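# Carry tube rack through self-closing doors to desk

## Task

Move the tube rack from the counter, through the self-closing doors, and set it on the desk. It must stand upright with each tube seated all the way down in a hole, and both doors must be closed at the end. The rack and tubes must never touch the floor. One or both robots may be used. Finish by releasing the rack and backing away, with no robot fallen over or left leaning.

## Robot and tools

Robots: r1 and r2, identical Hello Robot Stretch 3 units. Each has a two-wheel differential base (0.33 m long, 0.34 m wide, passive omni wheel at the back), a lift carriage on a vertical mast, and a telescoping arm that reaches out to the robot's right side, ending in a wrist (yaw, pitch, roll) and a two-finger gripper. The base cannot move sideways; to bring the gripper forward or back you drive the base. Turning in place pivots about the point midway between the drive wheels, 0.05 m behind the front edge. With the arm pulled in and the wrist folded, a turn sweeps a 0.28 m radius; an unfolded level wrist reaches beyond that.

Frames: each robot's base frame has its origin on the floor between the drive wheels, x forward, y left, z up. Each robot reports in its own frames only, so relative positions between robots come only from images, lidar_m, wrist_depth_mm and head_depth_mm. hand_pose is in the base frame, located where the closed fingertips meet; with all wrist joints at zero its x axis is up, y points back along the arm toward the mast, z toward the rear. The odometry frame is the base frame at scene start; base_odometry counts wheel rotation, so slip shows up as travel. Heading runs -3.142 to 3.142, left positive.

execute_actions: argument actions is a list holding one action (or empty, which just returns state and images). The action is an object keyed by robot name, r1 and/or r2, each given separately. Per robot: base, joints, optionally contact_limits. base holds exactly one command: translate_m (metres, -1 to 1, relative offset from where the base last measured itself, forward positive) or rotate_rad (radians, -3.2 to 3.2, relative turn in place, counter-clockwise/left positive). joints holds absolute targets by name: lift_m 0 to 1.1 (arm height on mast), arm_m 0 to 0.52 (extension), wrist_yaw_rad -1.345 to 4.42 (0 along the arm, positive toward the front, 3.0 folded over the base), wrist_pitch_rad -1.57 to 0.451 (0 level, negative tips the fingers down), wrist_roll_rad -2.911 to 2.911 (0 fingers side by side), gripper_m -0.089 to 0.179 (larger is wider; actual fingertip gap is smaller by about 0.007 nearly closed to 0.025 fully open, and zero below 0.007), head_pan_rad -3.953 to 1.73 (0 forward, positive left, -1.57 along the arm), head_tilt_rad -1.53 to 0.419 (negative down). contact_limits accepts only arm_m: an effort percentage 1 to 100 at which the arm motion halts with contact_stop; lower is gentler, too low stops instantly. All motions in the action start together. Omitted joints, bases or robots may keep driving toward earlier targets. A bad key or out-of-range number rejects the whole call. cameras: list of r1_head_camera, r1_nav_camera, r1_wrist_camera, r2_head_camera, r2_nav_camera, r2_wrist_camera, or all; omitted/null means all, [] means none. If a result reports a stop, later movement calls in the same reply are skipped.

wait: seconds, 0 to 10; commands nothing and returns state and images. zoom_image: camera plus region [x0, y0, x1, y1] in pixels from the top-left of that camera's latest full image, at most 504 by 504. finished_scene: scene is the number of the scene being ended; irreversible, and the goal must already hold.

Result lines: base_status and joint_status tell how each commanded motion ended: done (for the base, wheels turned the commanded amount, slip included), off_target (stopped short, may still be pushing), contact_stop, time_out, torque_fault (old target dropped). on_its_own covers uncommanded parts; its "held at" is the held target, not the measured position. joint_positions gives actual values. motor_effort is percent of max, positive toward larger joint values, peak in brackets; readings carry offsets and noise. Positive wheel effort pushes forward. lidar_m: 12 sectors of 30 degrees, first straight ahead, counting counter-clockwise (4th left, 7th behind, 10th right), plane 0.17 m up, range 0.15 to 12 m, "-" for nothing; blind to glass and its own body, partly blocked by the mast and low lift. wrist_depth_mm (45 to 1000) and head_depth_mm (280 to 4000) are 7x7 grids of median depth from top-left; head grid is in the sideways image orientation. base_tilt in degrees, forward and right positive, with a fixed bias up to about 4. turned_by_wheels and turned_by_imu give rotation since last result.

Speed: base is fast (0.30 m/s, 1.9 rad/s) only when stowed: lift_m under 0.30, arm_m under 0.03, wrist_yaw_rad over 2.54; otherwise 0.10 m/s and 0.63 rad/s.

Gripper: to hold, command below the object's width; to let go, command at least 0.02 above the contact value. Readings and done do not confirm a grasp. Overly hard squeezes get reduced by a stall guard, so things may slip; resend a different value to regrip.

Cautions: fold or unfold the wrist only with lift_m 0.32 to 0.95, wrist_pitch_rad -0.4, roll near 0; once folded, lift may go down to 0.25. With yaw below -0.4 keep pitch at -0.5 or lower. Arm and lift stop and go limp on firm contact; a limp lift can sag under load. Base, wrist and head have no contact stop and keep pushing; sustained wrist strain shuts a servo off for 10 s. Pushing on a rigid object with the gripper above about 0.45 m, repeated pushes, driving while holding something fixed, or snagging furniture (especially reversing) can tip a robot; back out in small steps, release, and lower lift to about 0.2 if it stays tilted. Robots pressing hard into each other ends the run; the state never reports robot-robot contact, and once touching, even millimetres more drive is hard pressure. Two robots given the same drive distance can differ by up to 2.5 cm per metre, which strains a shared load. Loose objects may be nudged occasionally. Avoid drops, slams and hard hits.

Each tool is called after "Emit:" by a JSON object that holds its "fn" and its "kwargs", one argument or row to a line.

## Session

Emit:
{"fn": "execute_actions", "kwargs": {
  "actions": []
}}

Scene clock: 0.00 s.
r1.base_odometry: x=+0.000 y=+0.000 heading=+0.000 (m, m, rad; r1's odometry frame)
r1.turned_by_wheels: +0.000 (rad since the last result)
r1.turned_by_imu: +0.000 (rad since the last result)
r1.base_tilt: forward=+0.8 right=-1.4 (deg)
r1.lidar_m: 2.63 1.75 1.77 1.26 1.20 1.11 0.80 0.76 0.78 1.04 1.94 1.99
r1.head_depth_mm: 2225 2347 2384 2409 2416 2483 2183 / 2248 2602 2638 2694 2733 2791 2191 / 2207 2939 3019 3099 3104 3000 2206 / 2201 3251 3515 3550 3680 3195 2238 / 2181 3330 - - - 3235 2229 / 2157 3269 - - 3448 3273 2257 / 2156 3231 3818 3815 3300 3223 2285
r1.base_status: not commanded
r1.joint_positions: lift_m=+0.562 arm_m=-0.001 wrist_yaw_rad=+2.800 wrist_pitch_rad=-0.499 wrist_roll_rad=+0.001 gripper_m=+0.037 head_pan_rad=+0.017 head_tilt_rad=+0.014
r1.joint_status: not commanded
r1.motor_effort: left_wheel=+0 right_wheel=+1 lift_m=+28 arm_m=-1 wrist_yaw_rad=+0 wrist_pitch_rad=+5 wrist_roll_rad=+0 gripper_m=+1 head_pan_rad=+0 head_tilt_rad=+2 (%)
r1.hand_pose: x=+0.0503 y=+0.0571 z=+0.5569 quat_wxyz=(+0.289, +0.705, +0.055, +0.645) (m; r1's base frame)
r1.wrist_depth_mm: 993 - - - - - - / - - - - - - - / - - - - - - - / - - - - - - - / 882 895 923 903 884 884 900 / 755 - - 767 765 779 799 / 671 672 680 692 679 675 686
r2.base_odometry: x=+0.000 y=+0.000 heading=+0.000 (m, m, rad; r2's odometry frame)
r2.turned_by_wheels: +0.000 (rad since the last result)
r2.turned_by_imu: +0.000 (rad since the last result)
r2.base_tilt: forward=+0.9 right=-1.7 (deg)
r2.lidar_m: 1.52 1.46 1.33 1.34 1.64 1.85 2.66 1.99 1.80 1.82 1.66 1.50
r2.head_depth_mm: 1691 2030 2009 1998 1958 1375 1360 / 1702 2098 2096 2085 2056 1444 1426 / 1714 2211 2208 2182 2167 1495 1490 / 1731 2323 2327 2305 2285 2259 2207 / 1733 2387 2417 2411 2407 2366 2279 / 1745 2128 2145 2153 2174 2192 2128 / 1719 1825 1845 1835 1843 1850 1861
r2.base_status: not commanded
r2.joint_positions: lift_m=+0.325 arm_m=+0.002 wrist_yaw_rad=+3.096 wrist_pitch_rad=-0.335 wrist_roll_rad=+0.007 gripper_m=+0.037 head_pan_rad=-0.006 head_tilt_rad=+0.014
r2.joint_status: not commanded
r2.motor_effort: left_wheel=+0 right_wheel=+0 lift_m=+35 arm_m=+1 wrist_yaw_rad=+0 wrist_pitch_rad=+5 wrist_roll_rad=+0 gripper_m=+0 head_pan_rad=+0 head_tilt_rad=+1 (%)
r2.hand_pose: x=-0.0107 y=+0.0867 z=+0.3563 quat_wxyz=(+0.134, +0.702, +0.102, +0.692) (m; r2's base frame)
r2.wrist_depth_mm: - - - - - - - / - - - - - - - / - - - - - - - / 986 983 - 962 987 954 965 / 761 773 - 752 796 737 747 / 619 621 - 615 - 616 608 / 528 524 - 539 518 514 520
pictures: r1_head_camera (sideways: a quarter turn clockwise sets it upright), r1_nav_camera (sideways: a quarter turn counterclockwise sets it upright), r1_wrist_camera, r2_head_camera (sideways: a quarter turn clockwise sets it upright), r2_nav_camera (sideways: a quarter turn counterclockwise sets it upright), r2_wrist_camera
Images, in order (width x height): r1_head_camera 896x504, r1_nav_camera 672x504, r1_wrist_camera 644x364, r2_head_camera 896x504, r2_nav_camera 672x504, r2_wrist_camera 644x364.

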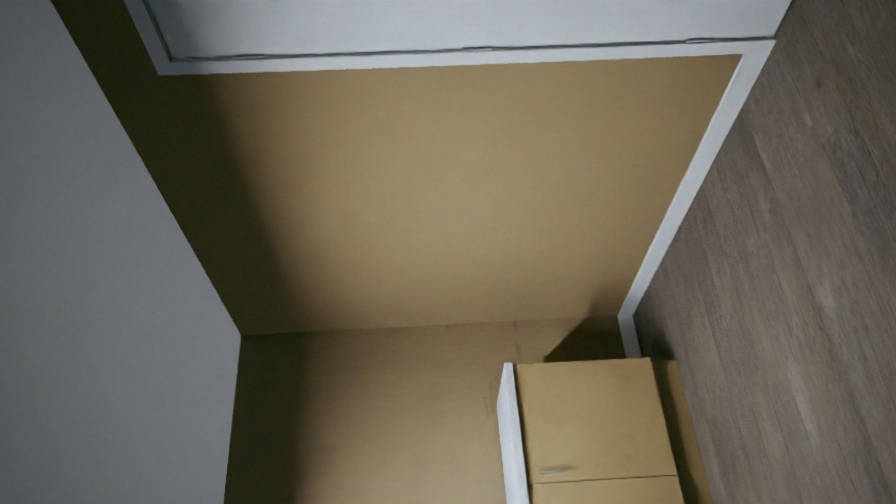

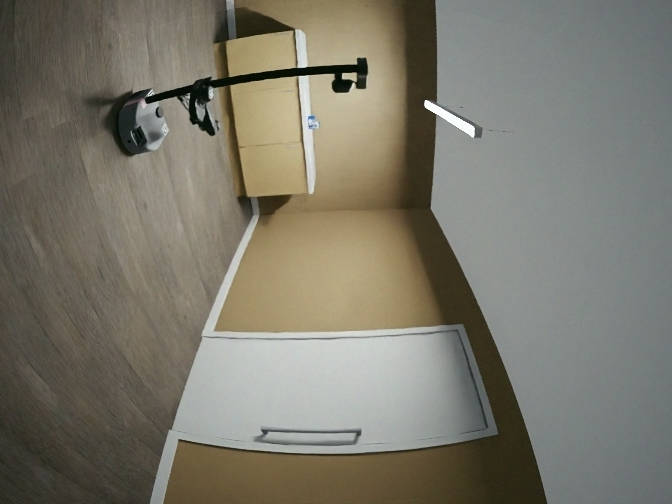

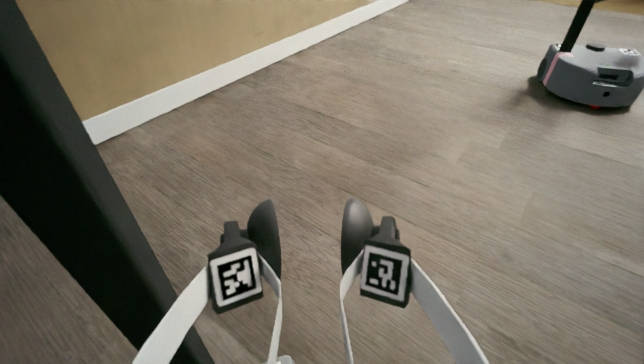

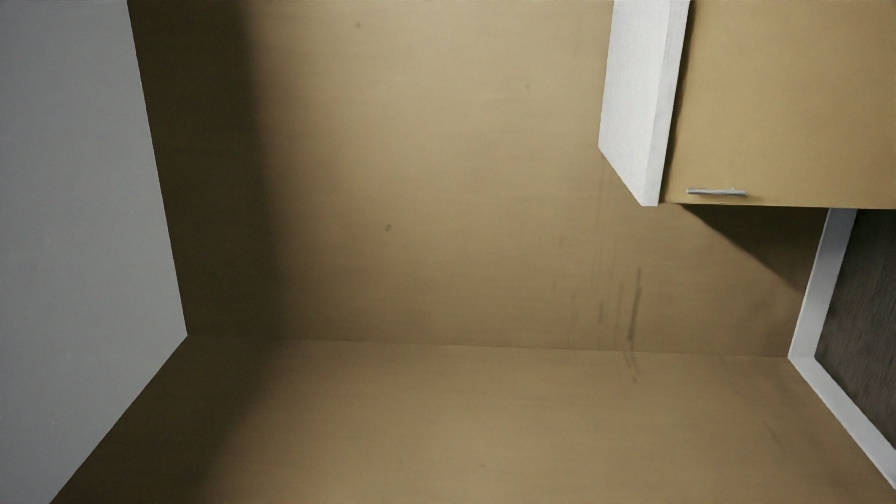

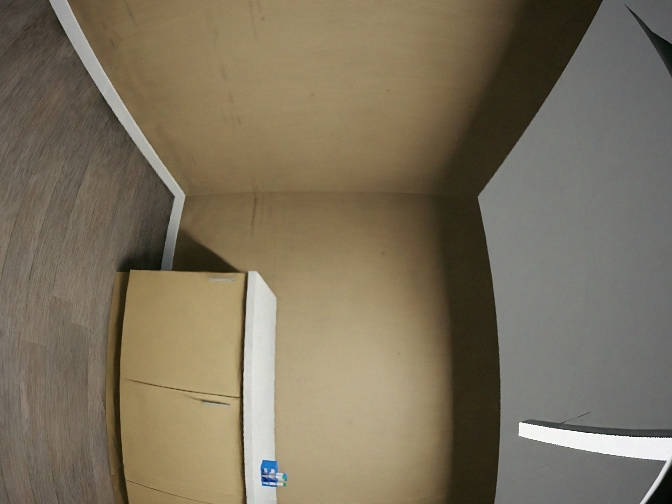

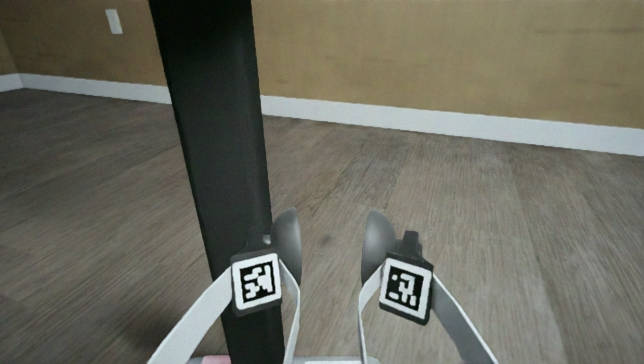

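Emit:
{"fn": "execute_actions", "kwargs": {
  "actions": [
    {"r2":{"joints":{"head_pan_rad":-0.9,"head_tilt_rad":-0.4}},"r1":{"joints":{"head_pan_rad":-1.0,"head_tilt_rad":-0.3}}}
  ],
  "cameras": ["r1_head_camera","r2_head_camera","r2_nav_camera","r1_nav_camera"]
}}

Scene clock: 4.93 s.
r1.base_odometry: x=+0.000 y=+0.000 heading=+0.000 (m, m, rad; r1's odometry frame)
r1.turned_by_wheels: +0.000 (rad since the last result)
r1.turned_by_imu: -0.001 (rad since the last result)
r1.base_tilt: forward=+0.9 right=-1.6 (deg)
r1.lidar_m: 2.64 1.76 1.77 1.26 1.20 1.12 0.80 0.76 0.78 1.04 1.94 2.00
r1.head_depth_mm: 1670 1768 1873 2014 2138 1850 1490 / 1675 1761 1884 2001 2149 1858 1496 / 1679 1762 1871 1999 2137 1860 1506 / 1672 1768 1879 2002 2141 1886 1516 / 1674 1758 1877 2003 2130 1887 1526 / 1670 1764 1861 1994 2132 1914 1536 / 1665 1760 1865 1988 2127 1924 1541
r1.base_status: not commanded
r1.joint_positions: lift_m=+0.562 arm_m=-0.001 wrist_yaw_rad=+2.800 wrist_pitch_rad=-0.499 wrist_roll_rad=+0.001 gripper_m=+0.037 head_pan_rad=-0.993 head_tilt_rad=-0.296
r1.joint_status: all done
r1.motor_effort: left_wheel=+0(0) right_wheel=+0(1) lift_m=+28(29) arm_m=-1(2) wrist_yaw_rad=+0(0) wrist_pitch_rad=+5(5) wrist_roll_rad=+0(0) gripper_m=+0(1) head_pan_rad=-5(56) head_tilt_rad=-3(35) (%)
r1.hand_pose: x=+0.0503 y=+0.0571 z=+0.5569 quat_wxyz=(+0.289, +0.705, +0.055, +0.645) (m; r1's base frame)
r1.wrist_depth_mm: - - - - - - - / - - - - - - - / - - - - - - - / - - - - - - - / 899 920 917 887 932 854 863 / 780 - - 769 772 774 774 / 686 681 677 674 687 674 686
r2.base_odometry: x=+0.000 y=+0.000 heading=+0.000 (m, m, rad; r2's odometry frame)
r2.turned_by_wheels: +0.000 (rad since the last result)
r2.turned_by_imu: +0.000 (rad since the last result)
r2.base_tilt: forward=+1.0 right=-1.6 (deg)
r2.lidar_m: 1.51 1.46 1.33 1.33 1.64 1.85 2.65 1.99 1.80 1.82 1.66 1.50
r2.head_depth_mm: 2189 2297 2381 2493 2393 1777 1403 / 2255 2451 2582 2678 2266 1773 1393 / 2148 2300 2325 1918 2075 1759 1402 / 2032 2168 2236 1788 1952 1762 1395 / 1921 2060 2093 1678 1829 1755 1399 / 1841 1956 2023 1588 1705 1758 1394 / 1762 1868 1959 1501 1615 1688 1387
r2.base_status: not commanded
r2.joint_positions: lift_m=+0.325 arm_m=+0.002 wrist_yaw_rad=+3.096 wrist_pitch_rad=-0.335 wrist_roll_rad=+0.007 gripper_m=+0.037 head_pan_rad=-0.893 head_tilt_rad=-0.394
r2.joint_status: all done
r2.motor_effort: left_wheel=+0(0) right_wheel=+0(0) lift_m=+34(34) arm_m=+0(0) wrist_yaw_rad=+1(0) wrist_pitch_rad=+5(5) wrist_roll_rad=+0(0) gripper_m=+0(0) head_pan_rad=-3(31) head_tilt_rad=-2(21) (%)
r2.hand_pose: x=-0.0107 y=+0.0867 z=+0.3563 quat_wxyz=(+0.134, +0.702, +0.102, +0.692) (m; r2's base frame)
r2.wrist_depth_mm: - - - - - - - / - - - - - - - / - - - - - - - / 987 985 - 972 968 959 970 / 758 766 - 747 787 751 743 / 619 617 - 616 - 614 612 / 526 524 - 536 519 515 514
pictures: r1_head_camera (sideways: a quarter turn clockwise sets it upright), r1_nav_camera (sideways: a quarter turn counterclockwise sets it upright), r2_head_camera (sideways: a quarter turn clockwise sets it upright), r2_nav_camera (sideways: a quarter turn counterclockwise sets it upright)
camera_calibration (this result's frames):
r1_head_camera: T_world_to_cam=[[-0.150243, 0.286409, -0.946254, 1.25366], [0.837409, 0.545629, 0.032188, -0.0463357], [0.525522, -0.787565, -0.321819, 0.374883], [0, 0, 0, 1]] pos_world=[0.0301459, -0.0385316, 1.30841]
r1_nav_camera: T_world_to_cam=[[0.131053, -0.30183, 0.944311, -1.18514], [-0.861428, -0.506122, -0.0422213, 0.107547], [0.490681, -0.807923, -0.326333, 0.377652], [0, 0, 0, 1]] pos_world=[0.0626534, 0.00183432, 1.24693]
r2_head_camera: T_world_to_cam=[[-0.230909, 0.24616, -0.941321, 1.24617], [0.737867, 0.674932, -0.00450299, 0.00669653], [0.634219, -0.695609, -0.337481, 0.39628], [0, 0, 0, 1]] pos_world=[0.0314836, -0.0356224, 1.30682]
r2_nav_camera: T_world_to_cam=[[0.241422, -0.28599, 0.927322, -1.17129], [-0.780639, -0.624894, 0.010514, 0.0487407], [0.576471, -0.726442, -0.374118, 0.442818], [0, 0, 0, 1]] pos_world=[0.0655531, 0.0171609, 1.25132]
Images, in order (width x height): r1_head_camera 896x504, r1_nav_camera 672x504, r2_head_camera 896x504, r2_nav_camera 672x504.

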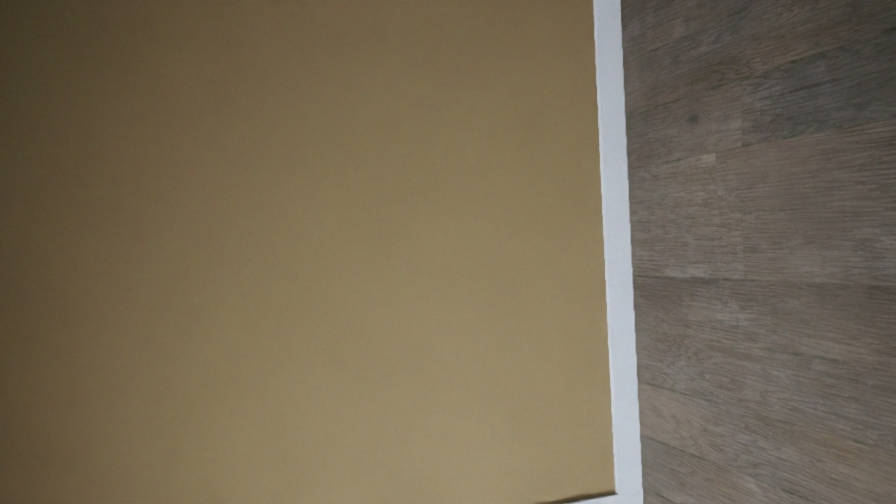

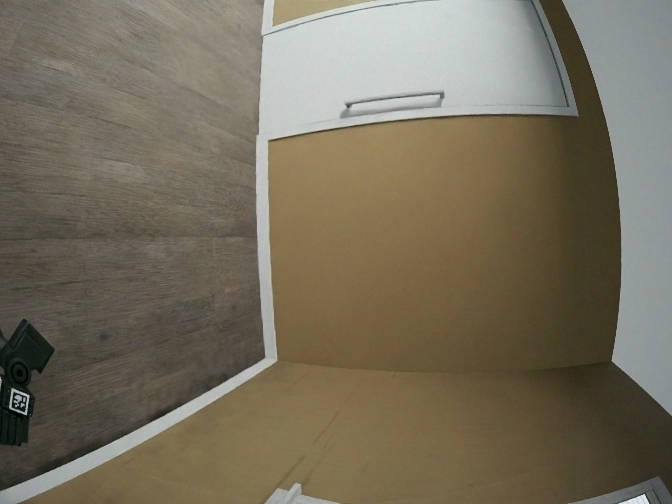

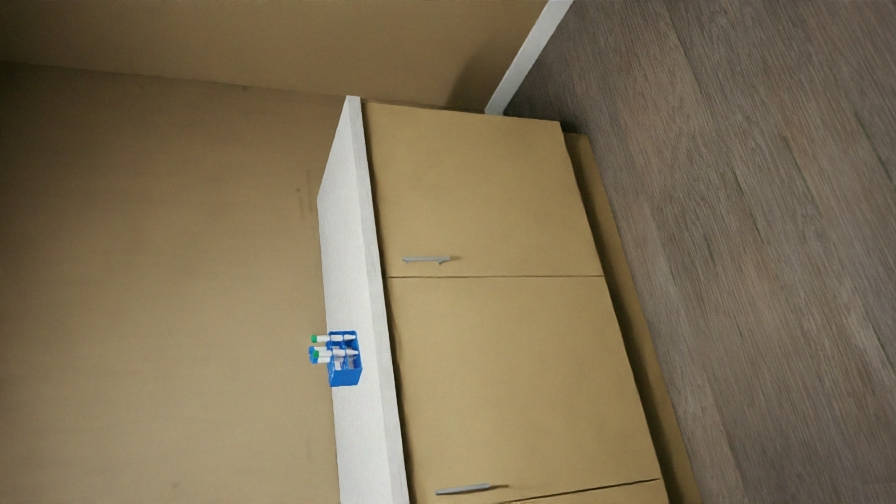

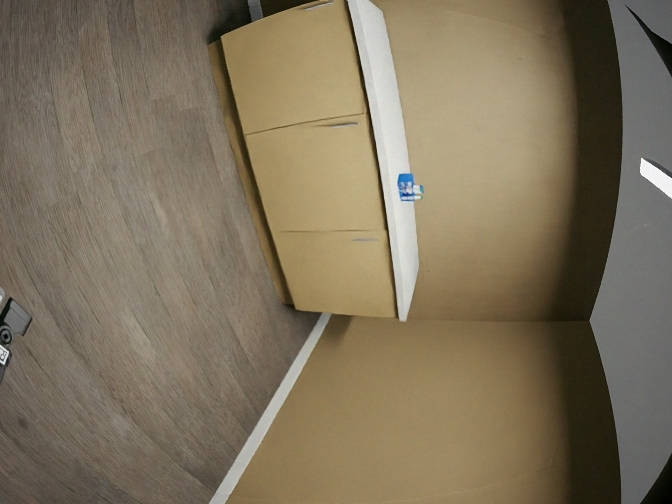

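Emit:
{"fn": "execute_actions", "kwargs": {
  "actions": [
    {"r2":{"base":{"rotate_rad":-0.916},"joints":{"head_pan_rad":0,"lift_m":0.28}},"r1":{"joints":{"head_pan_rad":-2.3,"head_tilt_rad":-0.2}}}
  ],
  "cameras": ["r1_nav_camera","r2_nav_camera"]
}}

Emit:
{"fn": "execute_actions", "kwargs": {
  "actions": [
    {"r2":{"base":{"translate_m":1.0}}}
  ],
  "cameras": []
}}

Emit:
{"fn": "execute_actions", "kwargs": {
  "actions": [
    {"r2":{"base":{"translate_m":0.26},"joints":{"lift_m":0.9}}}
  ],
  "cameras": []
}}

Emit:
{"fn": "execute_actions", "kwargs": {
  "actions": [
    {"r2":{"base":{"rotate_rad":2.225},"joints":{"head_pan_rad":-1.57,"head_tilt_rad":-0.5,"wrist_pitch_rad":-0.4}}}
  ],
  "cameras": ["r2_nav_camera","r2_head_camera"]
}}

Scene clock: 19.93 s.
r1.base_odometry: x=+0.000 y=+0.000 heading=+0.000 (m, m, rad; r1's odometry frame)
r1.turned_by_wheels: +0.000 (rad since the last result)
r1.turned_by_imu: -0.001 (rad since the last result)
r1.base_tilt: forward=+0.8 right=-1.4 (deg)
r1.lidar_m: 2.64 1.86 1.76 1.26 1.21 1.12 0.79 0.76 0.78 1.04 1.93 1.99
r1.head_depth_mm: 621 647 675 709 745 772 837 / 636 662 692 728 767 795 863 / 650 682 714 747 788 818 890 / 666 698 731 769 813 848 922 / 684 715 753 791 839 877 950 / 702 736 775 816 865 910 984 / 720 757 798 843 895 955 1025
r1.base_status: not commanded
r1.joint_positions: lift_m=+0.562 arm_m=-0.001 wrist_yaw_rad=+2.800 wrist_pitch_rad=-0.499 wrist_roll_rad=+0.001 gripper_m=+0.037 head_pan_rad=-2.293 head_tilt_rad=-0.211
r1.joint_status: all done
r1.motor_effort: left_wheel=+0(0) right_wheel=+1(0) lift_m=+28(28) arm_m=-1(2) wrist_yaw_rad=+0(0) wrist_pitch_rad=+4(5) wrist_roll_rad=+0(0) gripper_m=+0(0) head_pan_rad=-4(58) head_tilt_rad=+7(24) (%)
r1.hand_pose: x=+0.0503 y=+0.0571 z=+0.5569 quat_wxyz=(+0.289, +0.705, +0.055, +0.645) (m; r1's base frame)
r1.wrist_depth_mm: - - - - - - - / - - - - - - - / - - - - - - - / - - - - - - - / 878 908 927 905 903 882 884 / 756 - - 772 760 779 786 / 683 689 681 666 674 685 693
r2.base_odometry: x=+0.000 y=+0.000 heading=-0.916 (m, m, rad; r2's odometry frame)
r2.turned_by_wheels: -0.916 (rad since the last result)
r2.turned_by_imu: -0.902 (rad since the last result)
r2.base_tilt: forward=+0.9 right=-1.6 (deg)
r2.lidar_m: 1.57 1.51 1.55 1.39 1.33 1.37 1.83 1.85 2.64 1.89 1.80 1.87
r2.head_depth_mm: 2114 2231 2326 2412 2381 1767 1398 / 2294 2457 2609 2724 2382 1760 1403 / 2185 2339 2411 1952 2132 1756 1392 / 2062 2196 2266 1826 1996 1754 1397 / 1954 2075 2136 1699 1840 1750 1394 / 1856 1972 2024 1596 1719 1749 1391 / 1765 1871 1963 1504 1617 1685 1383
r2.base_status: done
r2.joint_positions: lift_m=+0.281 arm_m=+0.002 wrist_yaw_rad=+3.096 wrist_pitch_rad=-0.335 wrist_roll_rad=+0.007 gripper_m=+0.037 head_pan_rad=-0.007 head_tilt_rad=-0.395
r2.joint_status: all done
r2.motor_effort: left_wheel=+2(6) right_wheel=-3(8) lift_m=+19(27) arm_m=+0(0) wrist_yaw_rad=+0(1) wrist_pitch_rad=+5(5) wrist_roll_rad=+0(0) gripper_m=+1(1) head_pan_rad=+1(31) head_tilt_rad=-2(2) (%)
r2.hand_pose: x=-0.0107 y=+0.0866 z=+0.3121 quat_wxyz=(+0.134, +0.702, +0.102, +0.692) (m; r2's base frame)
r2.wrist_depth_mm: 970 - - - - - - / - - - - - - - / - - - - - - - / 902 894 - 878 877 882 870 / 698 692 - 687 715 682 673 / 563 560 - 557 - 557 553 / 473 491 - - 471 467 467
pictures: r1_nav_camera (sideways: a quarter turn counterclockwise sets it upright), r2_nav_camera (sideways: a quarter turn counterclockwise sets it upright)
camera_calibration (this result's frames):
r1_nav_camera: T_world_to_cam=[[-0.202216, -0.146188, 0.968369, -1.21454], [-0.720568, 0.691855, -0.0460261, 0.111646], [-0.663242, -0.707083, -0.245243, 0.279152], [0, 0, 0, 1]] pos_world=[0.0199943, -0.0574091, 1.24972]
r2_nav_camera: T_world_to_cam=[[0.375129, 0.00597287, 0.926953, -1.17163], [-0.0100671, -0.999894, 0.0105169, 0.0440364], [0.926918, -0.0132769, -0.375029, 0.441867], [0, 0, 0, 1]] pos_world=[0.0303816, 0.0568964, 1.2513]
Images, in order (width x height): r1_nav_camera 672x504, r2_nav_camera 672x504.

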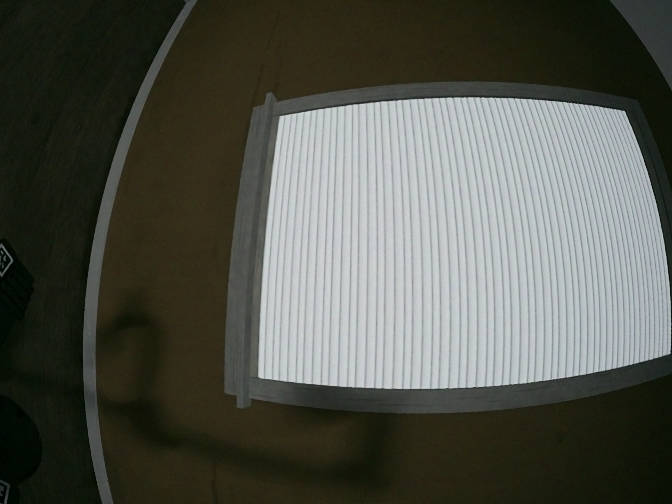

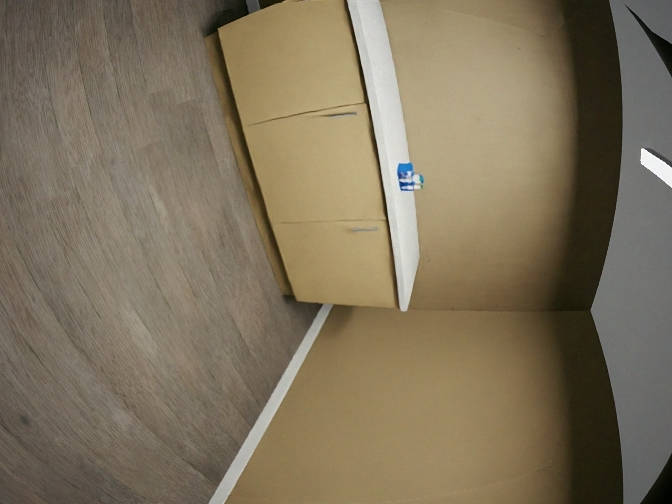

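Scene clock: 25.03 s.
r1.base_odometry: x=+0.000 y=+0.000 heading=+0.000 (m, m, rad; r1's odometry frame)
r1.turned_by_wheels: +0.000 (rad since the last result)
r1.turned_by_imu: -0.001 (rad since the last result)
r1.base_tilt: forward=+0.8 right=-1.6 (deg)
r1.lidar_m: 2.64 2.77 1.77 1.26 1.20 1.11 0.80 0.76 0.78 1.04 1.94 2.00
r1.head_depth_mm: 620 648 674 709 745 770 834 / 635 663 694 729 765 794 860 / 649 679 713 749 789 821 888 / 666 697 731 768 812 846 920 / 684 716 752 793 838 875 949 / 699 734 776 819 864 911 985 / 720 757 798 843 895 954 1025
r1.base_status: not commanded
r1.joint_positions: lift_m=+0.562 arm_m=-0.001 wrist_yaw_rad=+2.800 wrist_pitch_rad=-0.499 wrist_roll_rad=+0.001 gripper_m=+0.037 head_pan_rad=-2.293 head_tilt_rad=-0.211
r1.joint_status: not commanded
r1.motor_effort: left_wheel=+0(0) right_wheel=+1(0) lift_m=+28(28) arm_m=-1(1) wrist_yaw_rad=+0(0) wrist_pitch_rad=+5(5) wrist_roll_rad=+0(0) gripper_m=+0(0) head_pan_rad=-5(5) head_tilt_rad=+8(7) (%)
r1.hand_pose: x=+0.0503 y=+0.0571 z=+0.5569 quat_wxyz=(+0.289, +0.705, +0.055, +0.645) (m; r1's base frame)
r1.wrist_depth_mm: - - - - - - - / - - - - - - - / - - - - - - - / - - - - - - - / 868 919 893 897 922 862 898 / 762 - - 760 768 792 772 / 699 674 669 669 677 678 680
r2.base_odometry: x=+0.609 y=-0.793 heading=-0.916 (m, m, rad; r2's odometry frame)
r2.turned_by_wheels: +0.000 (rad since the last result)
r2.turned_by_imu: +0.005 (rad since the last result)
r2.base_tilt: forward=+1.0 right=-1.7 (deg)
r2.lidar_m: 0.69 0.66 0.68 0.91 1.85 1.90 2.57 2.77 1.88 1.35 1.30 0.97
r2.head_depth_mm: 1432 1529 1620 1661 1706 1698 1397 / 1350 1457 1577 1088 974 1086 1286 / 1267 1361 1480 1086 896 991 1109 / 1199 1288 1387 1084 831 911 1012 / 1146 1217 1310 1077 784 842 925 / 1083 1155 1238 1076 741 785 854 / 1037 1098 1171 1074 704 731 796
r2.base_status: done
r2.joint_positions: lift_m=+0.280 arm_m=+0.002 wrist_yaw_rad=+3.096 wrist_pitch_rad=-0.335 wrist_roll_rad=+0.007 gripper_m=+0.037 head_pan_rad=-0.007 head_tilt_rad=-0.396
r2.joint_status: not commanded
r2.motor_effort: left_wheel=+1(8) right_wheel=-2(6) lift_m=+20(20) arm_m=+0(1) wrist_yaw_rad=+0(1) wrist_pitch_rad=+5(5) wrist_roll_rad=+0(0) gripper_m=+0(0) head_pan_rad=+4(2) head_tilt_rad=-2(2) (%)
r2.hand_pose: x=-0.0107 y=+0.0866 z=+0.3121 quat_wxyz=(+0.134, +0.702, +0.102, +0.692) (m; r2's base frame)
r2.wrist_depth_mm: - - - - 833 653 531 / - - - - 882 675 544 / - - - - - 718 566 / 892 886 - 885 879 788 625 / 689 687 - 684 720 684 639 / 563 567 - 561 - 553 553 / 475 488 - - 463 470 469
pictures: none
No camera images: the call's "cameras" was empty. Leave "cameras" out to get every camera's image.

Scene clock: 31.50 s.
r1.base_odometry: x=+0.000 y=+0.000 heading=+0.000 (m, m, rad; r1's odometry frame)
r1.turned_by_wheels: +0.000 (rad since the last result)
r1.turned_by_imu: -0.001 (rad since the last result)
r1.base_tilt: forward=+0.7 right=-1.4 (deg)
r1.lidar_m: 2.64 2.99 1.77 1.26 1.21 1.12 0.79 0.76 0.78 1.04 1.94 1.99
r1.head_depth_mm: 620 647 677 708 745 771 835 / 636 663 694 728 766 794 861 / 650 679 713 748 788 818 888 / 664 698 732 770 814 845 919 / 683 717 752 792 838 875 954 / 700 735 773 815 865 910 986 / 720 757 797 843 894 954 1026
r1.base_status: not commanded
r1.joint_positions: lift_m=+0.562 arm_m=-0.001 wrist_yaw_rad=+2.800 wrist_pitch_rad=-0.499 wrist_roll_rad=+0.001 gripper_m=+0.037 head_pan_rad=-2.293 head_tilt_rad=-0.211
r1.joint_status: not commanded
r1.motor_effort: left_wheel=+0(0) right_wheel=+1(1) lift_m=+28(28) arm_m=-2(1) wrist_yaw_rad=+0(0) wrist_pitch_rad=+5(5) wrist_roll_rad=+0(0) gripper_m=+0(0) head_pan_rad=-5(4) head_tilt_rad=+7(7) (%)
r1.hand_pose: x=+0.0503 y=+0.0571 z=+0.5569 quat_wxyz=(+0.289, +0.705, +0.055, +0.645) (m; r1's base frame)
r1.wrist_depth_mm: - - - - - - - / - - - - - - - / - - - - - - - / - - - - - - - / 854 888 944 899 899 881 890 / 778 - - 771 761 765 765 / 690 667 682 687 686 692 681
r2.base_odometry: x=+0.768 y=-0.999 heading=-0.916 (m, m, rad; r2's odometry frame)
r2.turned_by_wheels: +0.000 (rad since the last result)
r2.turned_by_imu: +0.001 (rad since the last result)
r2.base_tilt: forward=+1.0 right=-1.6 (deg)
r2.lidar_m: 0.46 0.44 0.45 0.61 1.99 2.04 2.77 3.03 1.69 1.21 1.16 0.64
r2.head_depth_mm: 1172 1273 1387 1484 712 772 891 / 1101 1190 1292 1383 709 696 792 / 1037 1116 1203 1084 709 635 712 / 984 1053 1136 1079 708 582 649 / 930 995 1068 1079 705 544 596 / 889 944 1007 1038 704 523 548 / 850 899 957 996 702 523 512
r2.base_status: done
r2.joint_positions: lift_m=+0.899 arm_m=+0.002 wrist_yaw_rad=+3.096 wrist_pitch_rad=-0.336 wrist_roll_rad=+0.007 gripper_m=+0.037 head_pan_rad=-0.007 head_tilt_rad=-0.396
r2.joint_status: all done
r2.motor_effort: left_wheel=+1(7) right_wheel=-2(6) lift_m=+48(47) arm_m=+0(0) wrist_yaw_rad=+0(0) wrist_pitch_rad=+5(5) wrist_roll_rad=+0(0) gripper_m=+0(0) head_pan_rad=+2(3) head_tilt_rad=-2(2) (%)
r2.hand_pose: x=-0.0107 y=+0.0866 z=+0.9311 quat_wxyz=(+0.134, +0.702, +0.102, +0.692) (m; r2's base frame)
r2.wrist_depth_mm: - - - - - - 831 / - - - 924 664 656 578 / - - - 935 631 460 396 / - - - - 679 501 396 / - - - - 661 525 417 / - - - - - 550 430 / - - - - 836 557 450
pictures: none
No camera images: the call's "cameras" was empty. Leave "cameras" out to get every camera's image.

Scene clock: 35.97 s.
r1.base_odometry: x=+0.000 y=+0.000 heading=+0.000 (m, m, rad; r1's odometry frame)
r1.turned_by_wheels: +0.000 (rad since the last result)
r1.turned_by_imu: -0.001 (rad since the last result)
r1.base_tilt: forward=+0.8 right=-1.6 (deg)
r1.lidar_m: 2.64 2.94 1.77 1.26 1.20 1.11 0.79 0.76 0.78 1.04 1.94 2.00
r1.head_depth_mm: 620 647 676 708 743 770 834 / 634 663 692 728 766 796 859 / 649 678 713 749 790 817 890 / 666 695 731 770 814 845 916 / 684 717 752 792 840 877 953 / 700 735 774 819 866 907 989 / 719 756 795 844 894 953 1022
r1.base_status: not commanded
r1.joint_positions: lift_m=+0.562 arm_m=-0.001 wrist_yaw_rad=+2.800 wrist_pitch_rad=-0.499 wrist_roll_rad=+0.001 gripper_m=+0.037 head_pan_rad=-2.293 head_tilt_rad=-0.211
r1.joint_status: not commanded
r1.motor_effort: left_wheel=+0(0) right_wheel=+1(0) lift_m=+28(28) arm_m=-1(2) wrist_yaw_rad=+0(0) wrist_pitch_rad=+5(5) wrist_roll_rad=+0(0) gripper_m=+1(0) head_pan_rad=-5(5) head_tilt_rad=+7(8) (%)
r1.hand_pose: x=+0.0503 y=+0.0571 z=+0.5569 quat_wxyz=(+0.289, +0.705, +0.055, +0.645) (m; r1's base frame)
r1.wrist_depth_mm: - - - - - - - / - - - - - - - / - - - - - - - / - - - - - - - / 864 896 920 878 913 885 898 / 777 - - 779 762 770 762 / 682 674 682 682 675 691 680
r2.base_odometry: x=+0.768 y=-0.999 heading=+1.309 (m, m, rad; r2's odometry frame)
r2.turned_by_wheels: +2.225 (rad since the last result)
r2.turned_by_imu: +2.194 (rad since the last result)
r2.base_tilt: forward=+1.0 right=-1.7 (deg)
r2.lidar_m: 1.98 2.12 3.02 3.19 1.49 1.18 1.16 0.57 0.45 0.44 0.47 0.70
r2.head_depth_mm: 827 896 976 865 612 525 - / 842 913 996 860 613 525 596 / 859 931 1018 861 611 561 619 / 873 949 1043 684 611 577 633 / 891 970 1065 859 611 596 661 / 907 989 1089 859 610 614 716 / 928 1013 1117 860 609 634 743
r2.base_status: done
r2.joint_positions: lift_m=+0.899 arm_m=+0.002 wrist_yaw_rad=+3.096 wrist_pitch_rad=-0.414 wrist_roll_rad=+0.007 gripper_m=+0.037 head_pan_rad=-1.563 head_tilt_rad=-0.494
r2.joint_status: all done
r2.motor_effort: left_wheel=-2(5) right_wheel=+2(6) lift_m=+48(48) arm_m=+0(0) wrist_yaw_rad=+1(0) wrist_pitch_rad=+4(5) wrist_roll_rad=+0(0) gripper_m=+0(0) head_pan_rad=-3(29) head_tilt_rad=-3(10) (%)
r2.hand_pose: x=-0.0111 y=+0.0775 z=+0.9131 quat_wxyz=(+0.162, +0.697, +0.129, +0.686) (m; r2's base frame)
r2.wrist_depth_mm: - - - - - - - / - - - - - - - / - - - - - - - / - - - - - - - / - - - - - - - / - - - - - - - / - - - - - - -
pictures: r2_head_camera (sideways: a quarter turn clockwise sets it upright), r2_nav_camera (sideways: a quarter turn counterclockwise sets it upright)
camera_calibration (this result's frames):
r2_head_camera: T_world_to_cam=[[-0.0287553, 0.427942, -0.903348, 1.19538], [0.997496, 0.0707019, 0.00174134, -0.00301682], [0.0646137, -0.901036, -0.428904, 0.518727], [0, 0, 0, 1]] pos_world=[0.00386609, -0.0439508, 1.30234]
r2_nav_camera: T_world_to_cam=[[0.0122397, -0.464114, 0.885691, -1.11558], [-0.999925, -0.00583861, 0.0107588, 0.049761], [0.000177891, -0.885756, -0.46415, 0.563492], [0, 0, 0, 1]] pos_world=[0.0633114, -0.0183493, 1.24907]
Images, in order (width x height): r2_head_camera 896x504, r2_nav_camera 672x504.

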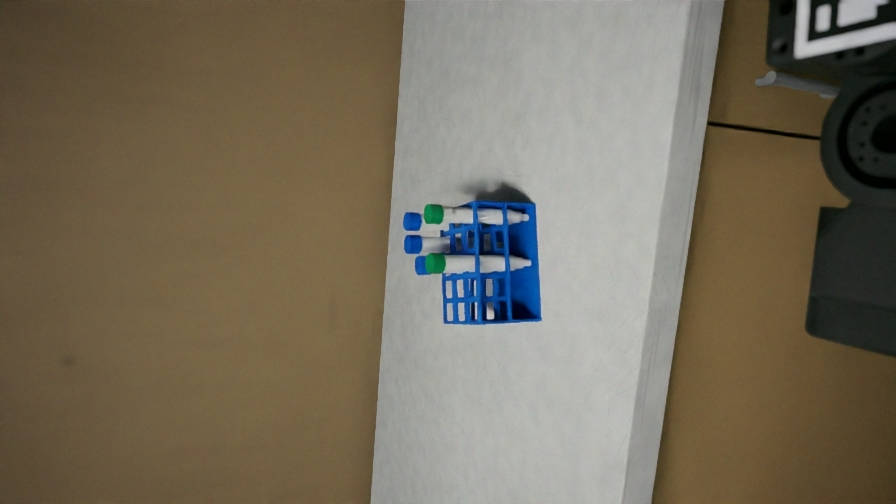

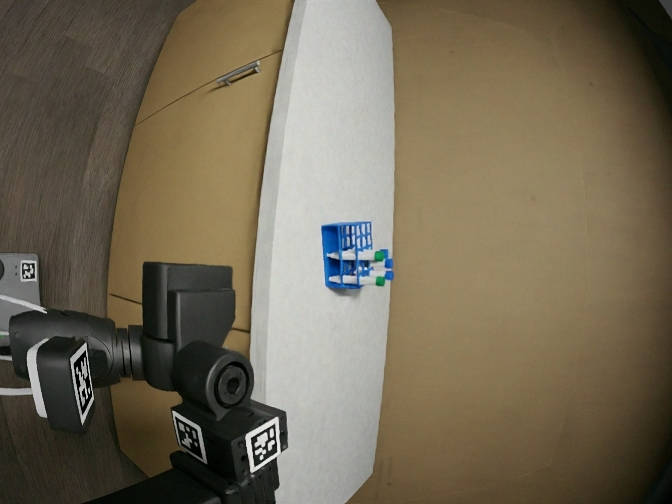

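Emit:
{"fn": "execute_actions", "kwargs": {
  "actions": [
    {"r2":{"joints":{"lift_m":0.95,"wrist_yaw_rad":0,"gripper_m":0.179}}}
  ],
  "cameras": []
}}

Emit:
{"fn": "execute_actions", "kwargs": {
  "actions": [
    {"r2":{"joints":{"lift_m":0.85,"wrist_pitch_rad":0,"arm_m":0.05}}}
  ],
  "cameras": ["r2_head_camera","r2_wrist_camera"]
}}

Scene clock: 45.47 s.
r1.base_odometry: x=+0.000 y=+0.000 heading=+0.000 (m, m, rad; r1's odometry frame)
r1.turned_by_wheels: +0.000 (rad since the last result)
r1.turned_by_imu: -0.001 (rad since the last result)
r1.base_tilt: forward=+0.8 right=-1.5 (deg)
r1.lidar_m: 2.63 2.94 1.77 1.26 1.21 1.12 0.80 0.76 0.78 1.04 1.94 1.99
r1.head_depth_mm: 620 647 676 709 745 770 836 / 634 663 693 729 766 794 859 / 650 681 711 749 788 818 891 / 666 697 732 771 813 844 920 / 685 716 752 793 838 875 954 / 701 737 775 818 863 910 984 / 720 756 797 838 893 955 1023
r1.base_status: not commanded
r1.joint_positions: lift_m=+0.562 arm_m=-0.001 wrist_yaw_rad=+2.800 wrist_pitch_rad=-0.499 wrist_roll_rad=+0.001 gripper_m=+0.037 head_pan_rad=-2.293 head_tilt_rad=-0.211
r1.joint_status: not commanded
r1.motor_effort: left_wheel=+0(0) right_wheel=+0(0) lift_m=+28(29) arm_m=-2(1) wrist_yaw_rad=+0(0) wrist_pitch_rad=+5(5) wrist_roll_rad=+0(0) gripper_m=+0(0) head_pan_rad=-5(5) head_tilt_rad=+7(7) (%)
r1.hand_pose: x=+0.0503 y=+0.0571 z=+0.5569 quat_wxyz=(+0.289, +0.705, +0.055, +0.645) (m; r1's base frame)
r1.wrist_depth_mm: - - - - - - - / - - - - - - - / - - - - - - - / - - - - - - - / 875 909 921 888 903 881 858 / 753 - - 763 772 763 786 / 690 658 680 672 686 673 672
r2.base_odometry: x=+0.768 y=-0.999 heading=+1.309 (m, m, rad; r2's odometry frame)
r2.turned_by_wheels: +0.000 (rad since the last result)
r2.turned_by_imu: +0.000 (rad since the last result)
r2.base_tilt: forward=+0.9 right=-1.7 (deg)
r2.lidar_m: 1.98 2.13 3.01 3.19 1.50 1.18 1.16 0.57 0.44 0.44 0.47 0.70
r2.head_depth_mm: 827 897 976 863 612 - - / 841 913 998 864 612 - - / 857 933 1017 861 637 - - / 876 951 1038 684 611 574 678 / 892 973 1064 859 610 608 689 / 908 989 1093 857 610 613 716 / 925 1010 1116 860 609 636 743
r2.base_status: not commanded
r2.joint_positions: lift_m=+0.949 arm_m=+0.002 wrist_yaw_rad=+0.003 wrist_pitch_rad=-0.415 wrist_roll_rad=+0.007 gripper_m=+0.179 head_pan_rad=-1.563 head_tilt_rad=-0.494
r2.joint_status: all done
r2.motor_effort: left_wheel=-1(2) right_wheel=+2(2) lift_m=+48(48) arm_m=-1(0) wrist_yaw_rad=-2(4) wrist_pitch_rad=+5(5) wrist_roll_rad=+0(0) gripper_m=+0(86) head_pan_rad=-2(3) head_tilt_rad=-3(3) (%)
r2.hand_pose: x=-0.0208 y=-0.3720 z=+0.9628 quat_wxyz=(+0.690, +0.146, -0.694, -0.145) (m; r2's base frame)
r2.wrist_depth_mm: 835 798 740 714 690 666 649 / 647 639 405 524 620 612 609 / 427 428 386 391 420 417 416 / 323 320 320 320 317 315 313 / 274 265 256 255 255 254 253 / 350 325 305 252 236 226 218 / 431 384 356 330 302 287 -
pictures: none
No camera images: the call's "cameras" was empty. Leave "cameras" out to get every camera's image.

Scene clock: 47.20 s.
r1.base_odometry: x=+0.000 y=+0.000 heading=+0.000 (m, m, rad; r1's odometry frame)
r1.turned_by_wheels: +0.000 (rad since the last result)
r1.turned_by_imu: +0.000 (rad since the last result)
r1.base_tilt: forward=+0.9 right=-1.5 (deg)
r1.lidar_m: 2.63 2.94 1.77 1.26 1.21 1.12 0.80 0.76 0.78 1.04 1.94 2.00
r1.head_depth_mm: 621 646 676 709 746 772 832 / 633 662 694 727 767 796 860 / 651 678 712 751 790 820 889 / 667 698 733 770 810 846 922 / 684 715 754 796 838 877 951 / 703 736 773 817 866 909 988 / 719 757 797 843 893 955 1023
r1.base_status: not commanded
r1.joint_positions: lift_m=+0.562 arm_m=-0.001 wrist_yaw_rad=+2.800 wrist_pitch_rad=-0.499 wrist_roll_rad=+0.001 gripper_m=+0.037 head_pan_rad=-2.293 head_tilt_rad=-0.211
r1.joint_status: not commanded
r1.motor_effort: left_wheel=+0(0) right_wheel=+1(0) lift_m=+29(28) arm_m=-2(1) wrist_yaw_rad=-1(0) wrist_pitch_rad=+4(5) wrist_roll_rad=+0(0) gripper_m=+2(1) head_pan_rad=-5(5) head_tilt_rad=+8(7) (%)
r1.hand_pose: x=+0.0503 y=+0.0571 z=+0.5569 quat_wxyz=(+0.289, +0.705, +0.055, +0.645) (m; r1's base frame)
r1.wrist_depth_mm: - - - - - - - / - - - - - - - / - - - - - - - / - - - - - - - / 875 903 924 890 891 885 896 / 772 - - 751 763 772 764 / 682 682 675 684 679 681 686
r2.base_odometry: x=+0.768 y=-0.999 heading=+1.309 (m, m, rad; r2's odometry frame)
r2.turned_by_wheels: +0.000 (rad since the last result)
r2.turned_by_imu: +0.000 (rad since the last result)
r2.base_tilt: forward=+1.0 right=-1.7 (deg)
r2.lidar_m: 1.98 2.13 3.01 3.18 1.49 1.18 1.16 0.57 0.45 0.44 0.47 0.71
r2.head_depth_mm: 828 893 975 864 639 516 - / 844 914 998 863 613 520 - / 860 930 1021 862 611 - - / 875 948 1038 684 611 574 673 / 891 973 1067 859 637 597 689 / 907 988 1088 861 611 614 715 / 927 1012 1113 858 610 635 741
r2.base_status: not commanded
r2.joint_positions: lift_m=+0.851 arm_m=+0.050 wrist_yaw_rad=+0.002 wrist_pitch_rad=-0.024 wrist_roll_rad=+0.007 gripper_m=+0.179 head_pan_rad=-1.563 head_tilt_rad=-0.494
r2.joint_status: all done
r2.motor_effort: left_wheel=-2(1) right_wheel=+2(3) lift_m=+19(45) arm_m=+2(4) wrist_yaw_rad=-1(1) wrist_pitch_rad=+8(9) wrist_roll_rad=+0(0) gripper_m=+0(1) head_pan_rad=-2(2) head_tilt_rad=-2(3) (%)
r2.hand_pose: x=-0.0208 y=-0.4503 z=+0.9589 quat_wxyz=(+0.705, +0.010, -0.709, -0.008) (m; r2's base frame)
r2.wrist_depth_mm: 810 778 745 707 675 653 629 / 827 785 757 719 695 673 647 / 864 820 786 731 715 682 653 / 594 603 322 468 633 650 658 / 329 349 319 331 343 346 352 / - 229 232 233 235 235 254 / 167 176 176 177 178 179 -
pictures: r2_head_camera (sideways: a quarter turn clockwise sets it upright), r2_wrist_camera
camera_calibration (this result's frames):
r2_head_camera: T_world_to_cam=[[-0.028755, 0.427943, -0.903348, 1.19538], [0.997496, 0.0707011, 0.00174135, -0.00301683], [0.0646129, -0.901036, -0.428904, 0.518727], [0, 0, 0, 1]] pos_world=[0.00386606, -0.0439508, 1.30234]
r2_wrist_camera: T_world_to_cam=[[-0.998572, -0.053381, -0.00195428, -0.0385332], [-0.00873286, 0.199236, -0.979913, 1.05976], [0.0526981, -0.978497, -0.199417, -0.0887147], [0, 0, 0, 1]] pos_world=[-0.0245483, -0.300007, 1.02071]
Images, in order (width x height): r2_head_camera 896x504, r2_wrist_camera 644x364.

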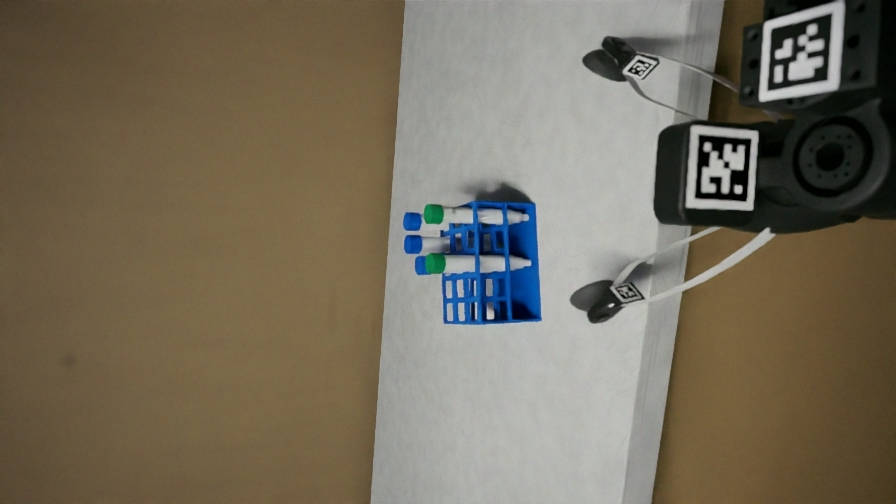

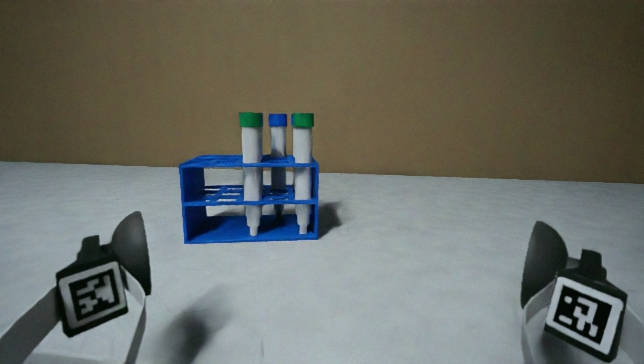

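Emit:
{"fn": "execute_actions", "kwargs": {
  "actions": [
    {"r2":{"base":{"translate_m":0.085},"joints":{"lift_m":0.835,"arm_m":0.12}}}
  ],
  "cameras": ["r2_head_camera","r2_wrist_camera"]
}}

Scene clock: 53.27 s.
r1.base_odometry: x=+0.000 y=+0.000 heading=+0.000 (m, m, rad; r1's odometry frame)
r1.turned_by_wheels: +0.000 (rad since the last result)
r1.turned_by_imu: -0.001 (rad since the last result)
r1.base_tilt: forward=+0.7 right=-1.4 (deg)
r1.lidar_m: 2.63 2.99 1.77 1.26 1.20 1.12 0.80 0.76 0.78 1.04 1.94 1.99
r1.head_depth_mm: 619 647 677 709 745 771 837 / 635 664 693 729 766 795 860 / 648 680 712 750 789 820 890 / 667 697 731 770 811 846 921 / 683 716 754 794 839 875 954 / 701 735 774 816 865 910 987 / 720 756 799 843 894 954 1025
r1.base_status: not commanded
r1.joint_positions: lift_m=+0.562 arm_m=-0.001 wrist_yaw_rad=+2.800 wrist_pitch_rad=-0.499 wrist_roll_rad=+0.001 gripper_m=+0.037 head_pan_rad=-2.293 head_tilt_rad=-0.211
r1.joint_status: not commanded
r1.motor_effort: left_wheel=+0(0) right_wheel=+0(0) lift_m=+29(28) arm_m=-1(1) wrist_yaw_rad=+0(0) wrist_pitch_rad=+5(5) wrist_roll_rad=+0(0) gripper_m=-1(0) head_pan_rad=-5(5) head_tilt_rad=+7(8) (%)
r1.hand_pose: x=+0.0503 y=+0.0571 z=+0.5569 quat_wxyz=(+0.289, +0.705, +0.055, +0.645) (m; r1's base frame)
r1.wrist_depth_mm: 979 - - - - - - / - - - - - - - / - - - - - - - / - - - - - - - / 883 887 915 864 911 888 885 / 780 - - 790 765 764 779 / 675 684 675 667 690 676 664
r2.base_odometry: x=+0.790 y=-0.917 heading=+1.309 (m, m, rad; r2's odometry frame)
r2.turned_by_wheels: +0.000 (rad since the last result)
r2.turned_by_imu: +0.000 (rad since the last result)
r2.base_tilt: forward=+1.1 right=-1.5 (deg)
r2.lidar_m: 1.89 2.04 2.99 3.40 1.60 1.26 1.25 0.58 0.45 0.45 0.48 0.72
r2.head_depth_mm: 835 904 984 862 612 - - / 851 924 1006 813 639 - - / 865 942 1030 691 649 - - / 884 957 1049 859 613 599 681 / 899 979 1075 861 611 608 704 / 915 1000 1103 858 611 627 731 / 937 1021 1121 857 610 648 760
r2.base_status: done
r2.joint_positions: lift_m=+0.836 arm_m=+0.120 wrist_yaw_rad=+0.002 wrist_pitch_rad=-0.024 wrist_roll_rad=+0.007 gripper_m=+0.179 head_pan_rad=-1.563 head_tilt_rad=-0.494
r2.joint_status: all done
r2.motor_effort: left_wheel=-1(3) right_wheel=+2(7) lift_m=+19(21) arm_m=+2(2) wrist_yaw_rad=-1(2) wrist_pitch_rad=+8(8) wrist_roll_rad=+0(0) gripper_m=+0(0) head_pan_rad=-2(2) head_tilt_rad=-2(3) (%)
r2.hand_pose: x=-0.0209 y=-0.5203 z=+0.9441 quat_wxyz=(+0.705, +0.009, -0.709, -0.008) (m; r2's base frame)
r2.wrist_depth_mm: 740 710 690 654 626 595 576 / 774 733 710 669 632 620 589 / 799 753 716 283 640 632 598 / 517 527 460 251 249 562 580 / 288 304 267 263 264 301 306 / - 200 201 202 203 205 221 / 146 153 153 154 155 156 -
pictures: r2_head_camera (sideways: a quarter turn clockwise sets it upright), r2_wrist_camera
camera_calibration (this result's frames):
r2_head_camera: T_world_to_cam=[[-0.0287545, 0.427945, -0.903347, 1.19538], [0.997496, 0.0707, 0.00174154, -0.00301708], [0.0646119, -0.901035, -0.428907, 0.51873], [0, 0, 0, 1]] pos_world=[0.00386601, -0.0439508, 1.30234]
r2_wrist_camera: T_world_to_cam=[[-0.998591, -0.0530232, -0.00192462, -0.0422337], [-0.00865985, 0.198665, -0.980029, 1.05898], [0.0523466, -0.978632, -0.198844, -0.1608], [0, 0, 0, 1]] pos_world=[-0.0245862, -0.369986, 1.00578]
Images, in order (width x height): r2_head_camera 896x504, r2_wrist_camera 644x364.

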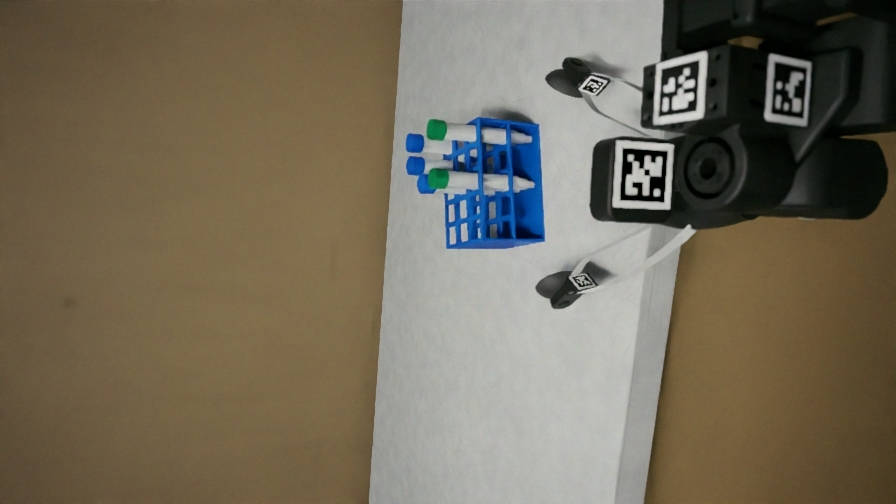

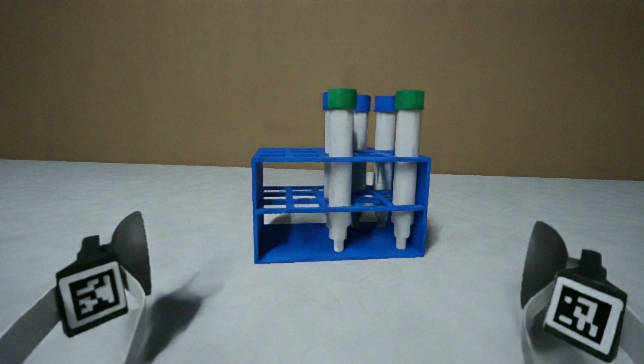

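Emit:
{"fn": "execute_actions", "kwargs": {
  "actions": [
    {"r2":{"joints":{"arm_m":0.27}}}
  ],
  "cameras": ["r2_head_camera","r2_wrist_camera"]
}}

Scene clock: 58.07 s.
r1.base_odometry: x=+0.000 y=+0.000 heading=+0.000 (m, m, rad; r1's odometry frame)
r1.turned_by_wheels: +0.000 (rad since the last result)
r1.turned_by_imu: -0.001 (rad since the last result)
r1.base_tilt: forward=+0.8 right=-1.5 (deg)
r1.lidar_m: 2.64 2.98 1.77 1.26 1.20 1.12 0.80 0.76 0.78 1.04 1.94 1.99
r1.head_depth_mm: 622 647 676 709 744 772 834 / 635 664 693 728 766 794 861 / 650 680 713 749 788 820 890 / 666 699 733 770 814 847 919 / 683 717 751 793 837 874 953 / 701 738 771 816 862 910 984 / 720 758 796 843 892 954 1022
r1.base_status: not commanded
r1.joint_positions: lift_m=+0.562 arm_m=-0.001 wrist_yaw_rad=+2.800 wrist_pitch_rad=-0.499 wrist_roll_rad=+0.001 gripper_m=+0.037 head_pan_rad=-2.293 head_tilt_rad=-0.211
r1.joint_status: not commanded
r1.motor_effort: left_wheel=+0(0) right_wheel=+1(1) lift_m=+28(28) arm_m=-1(1) wrist_yaw_rad=+0(0) wrist_pitch_rad=+5(5) wrist_roll_rad=+0(0) gripper_m=+1(0) head_pan_rad=-5(5) head_tilt_rad=+8(7) (%)
r1.hand_pose: x=+0.0503 y=+0.0571 z=+0.5569 quat_wxyz=(+0.289, +0.705, +0.055, +0.645) (m; r1's base frame)
r1.wrist_depth_mm: - - - - - - - / - - - - - - - / - - - - - - - / - - - - - - - / 866 908 886 900 882 922 865 / 773 - - 787 769 769 773 / 679 679 687 676 667 685 681
r2.base_odometry: x=+0.790 y=-0.917 heading=+1.309 (m, m, rad; r2's odometry frame)
r2.turned_by_wheels: +0.000 (rad since the last result)
r2.turned_by_imu: -0.020 (rad since the last result)
r2.base_tilt: forward=+1.0 right=-1.9 (deg)
r2.lidar_m: 1.90 2.03 2.98 3.62 1.62 1.26 1.24 0.59 0.46 0.45 0.48 0.70
r2.head_depth_mm: 838 908 991 858 - - 633 / 850 923 1011 912 - 572 644 / 865 943 1026 690 - 583 664 / 878 957 1050 856 608 592 683 / 893 973 1071 857 608 608 705 / 910 993 1091 856 608 625 728 / 926 1013 1111 855 608 642 751
r2.base_status: not commanded
r2.joint_positions: lift_m=+0.836 arm_m=+0.269 wrist_yaw_rad=+0.002 wrist_pitch_rad=+0.024 wrist_roll_rad=+0.007 gripper_m=+0.179 head_pan_rad=-1.565 head_tilt_rad=-0.498
r2.joint_status: all done
r2.motor_effort: left_wheel=+0(14) right_wheel=+0(22) lift_m=+7(23) arm_m=+6(19) wrist_yaw_rad=-2(5) wrist_pitch_rad=-8(47) wrist_roll_rad=+0(5) gripper_m=+0(1) head_pan_rad=-2(2) head_tilt_rad=-1(3) (%)
r2.hand_pose: x=-0.0208 y=-0.6710 z=+0.9568 quat_wxyz=(+0.705, -0.007, -0.709, +0.009) (m; r2's base frame)
r2.wrist_depth_mm: 583 560 536 518 504 483 467 / 595 573 546 534 508 490 477 / 614 583 563 104 163 111 485 / 622 591 569 112 167 499 492 / 364 368 126 106 129 114 390 / - 102 167 114 166 116 268 / 169 122 126 111 123 118 -
pictures: r2_head_camera (sideways: a quarter turn clockwise sets it upright), r2_wrist_camera
camera_calibration (this result's frames):
r2_head_camera: T_world_to_cam=[[-0.0280388, 0.431722, -0.901571, 1.19306], [0.997617, 0.0689714, 0.00200151, -0.00335626], [0.0630467, -0.899366, -0.432627, 0.523581], [0, 0, 0, 1]] pos_world=[0.0037902, -0.0439484, 1.30215]
r2_wrist_camera: T_world_to_cam=[[-0.998573, -0.0533981, 0.000907948, -0.0530682], [-0.00899332, 0.151373, -0.988436, 1.07773], [0.0526432, -0.987033, -0.151637, -0.356534], [0, 0, 0, 1]] pos_world=[-0.0245309, -0.517884, 1.01125]
Images, in order (width x height): r2_head_camera 896x504, r2_wrist_camera 644x364.

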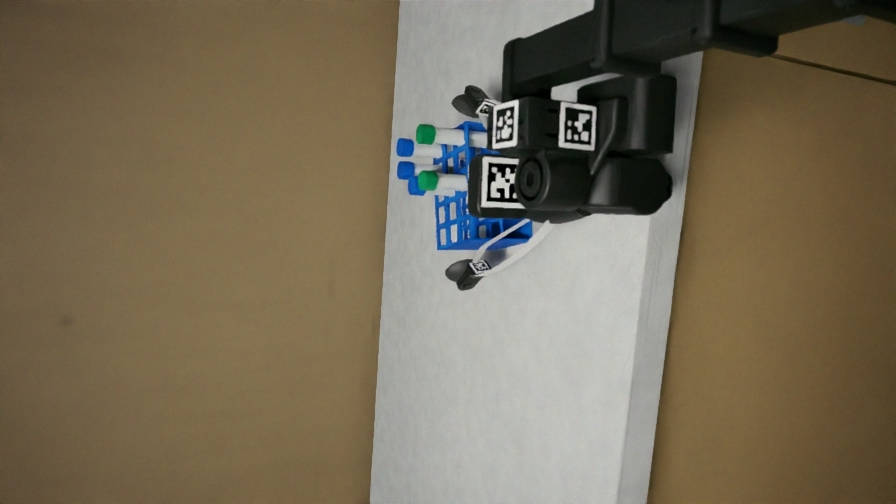

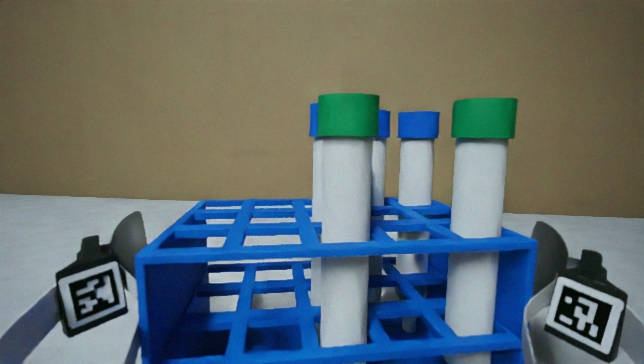

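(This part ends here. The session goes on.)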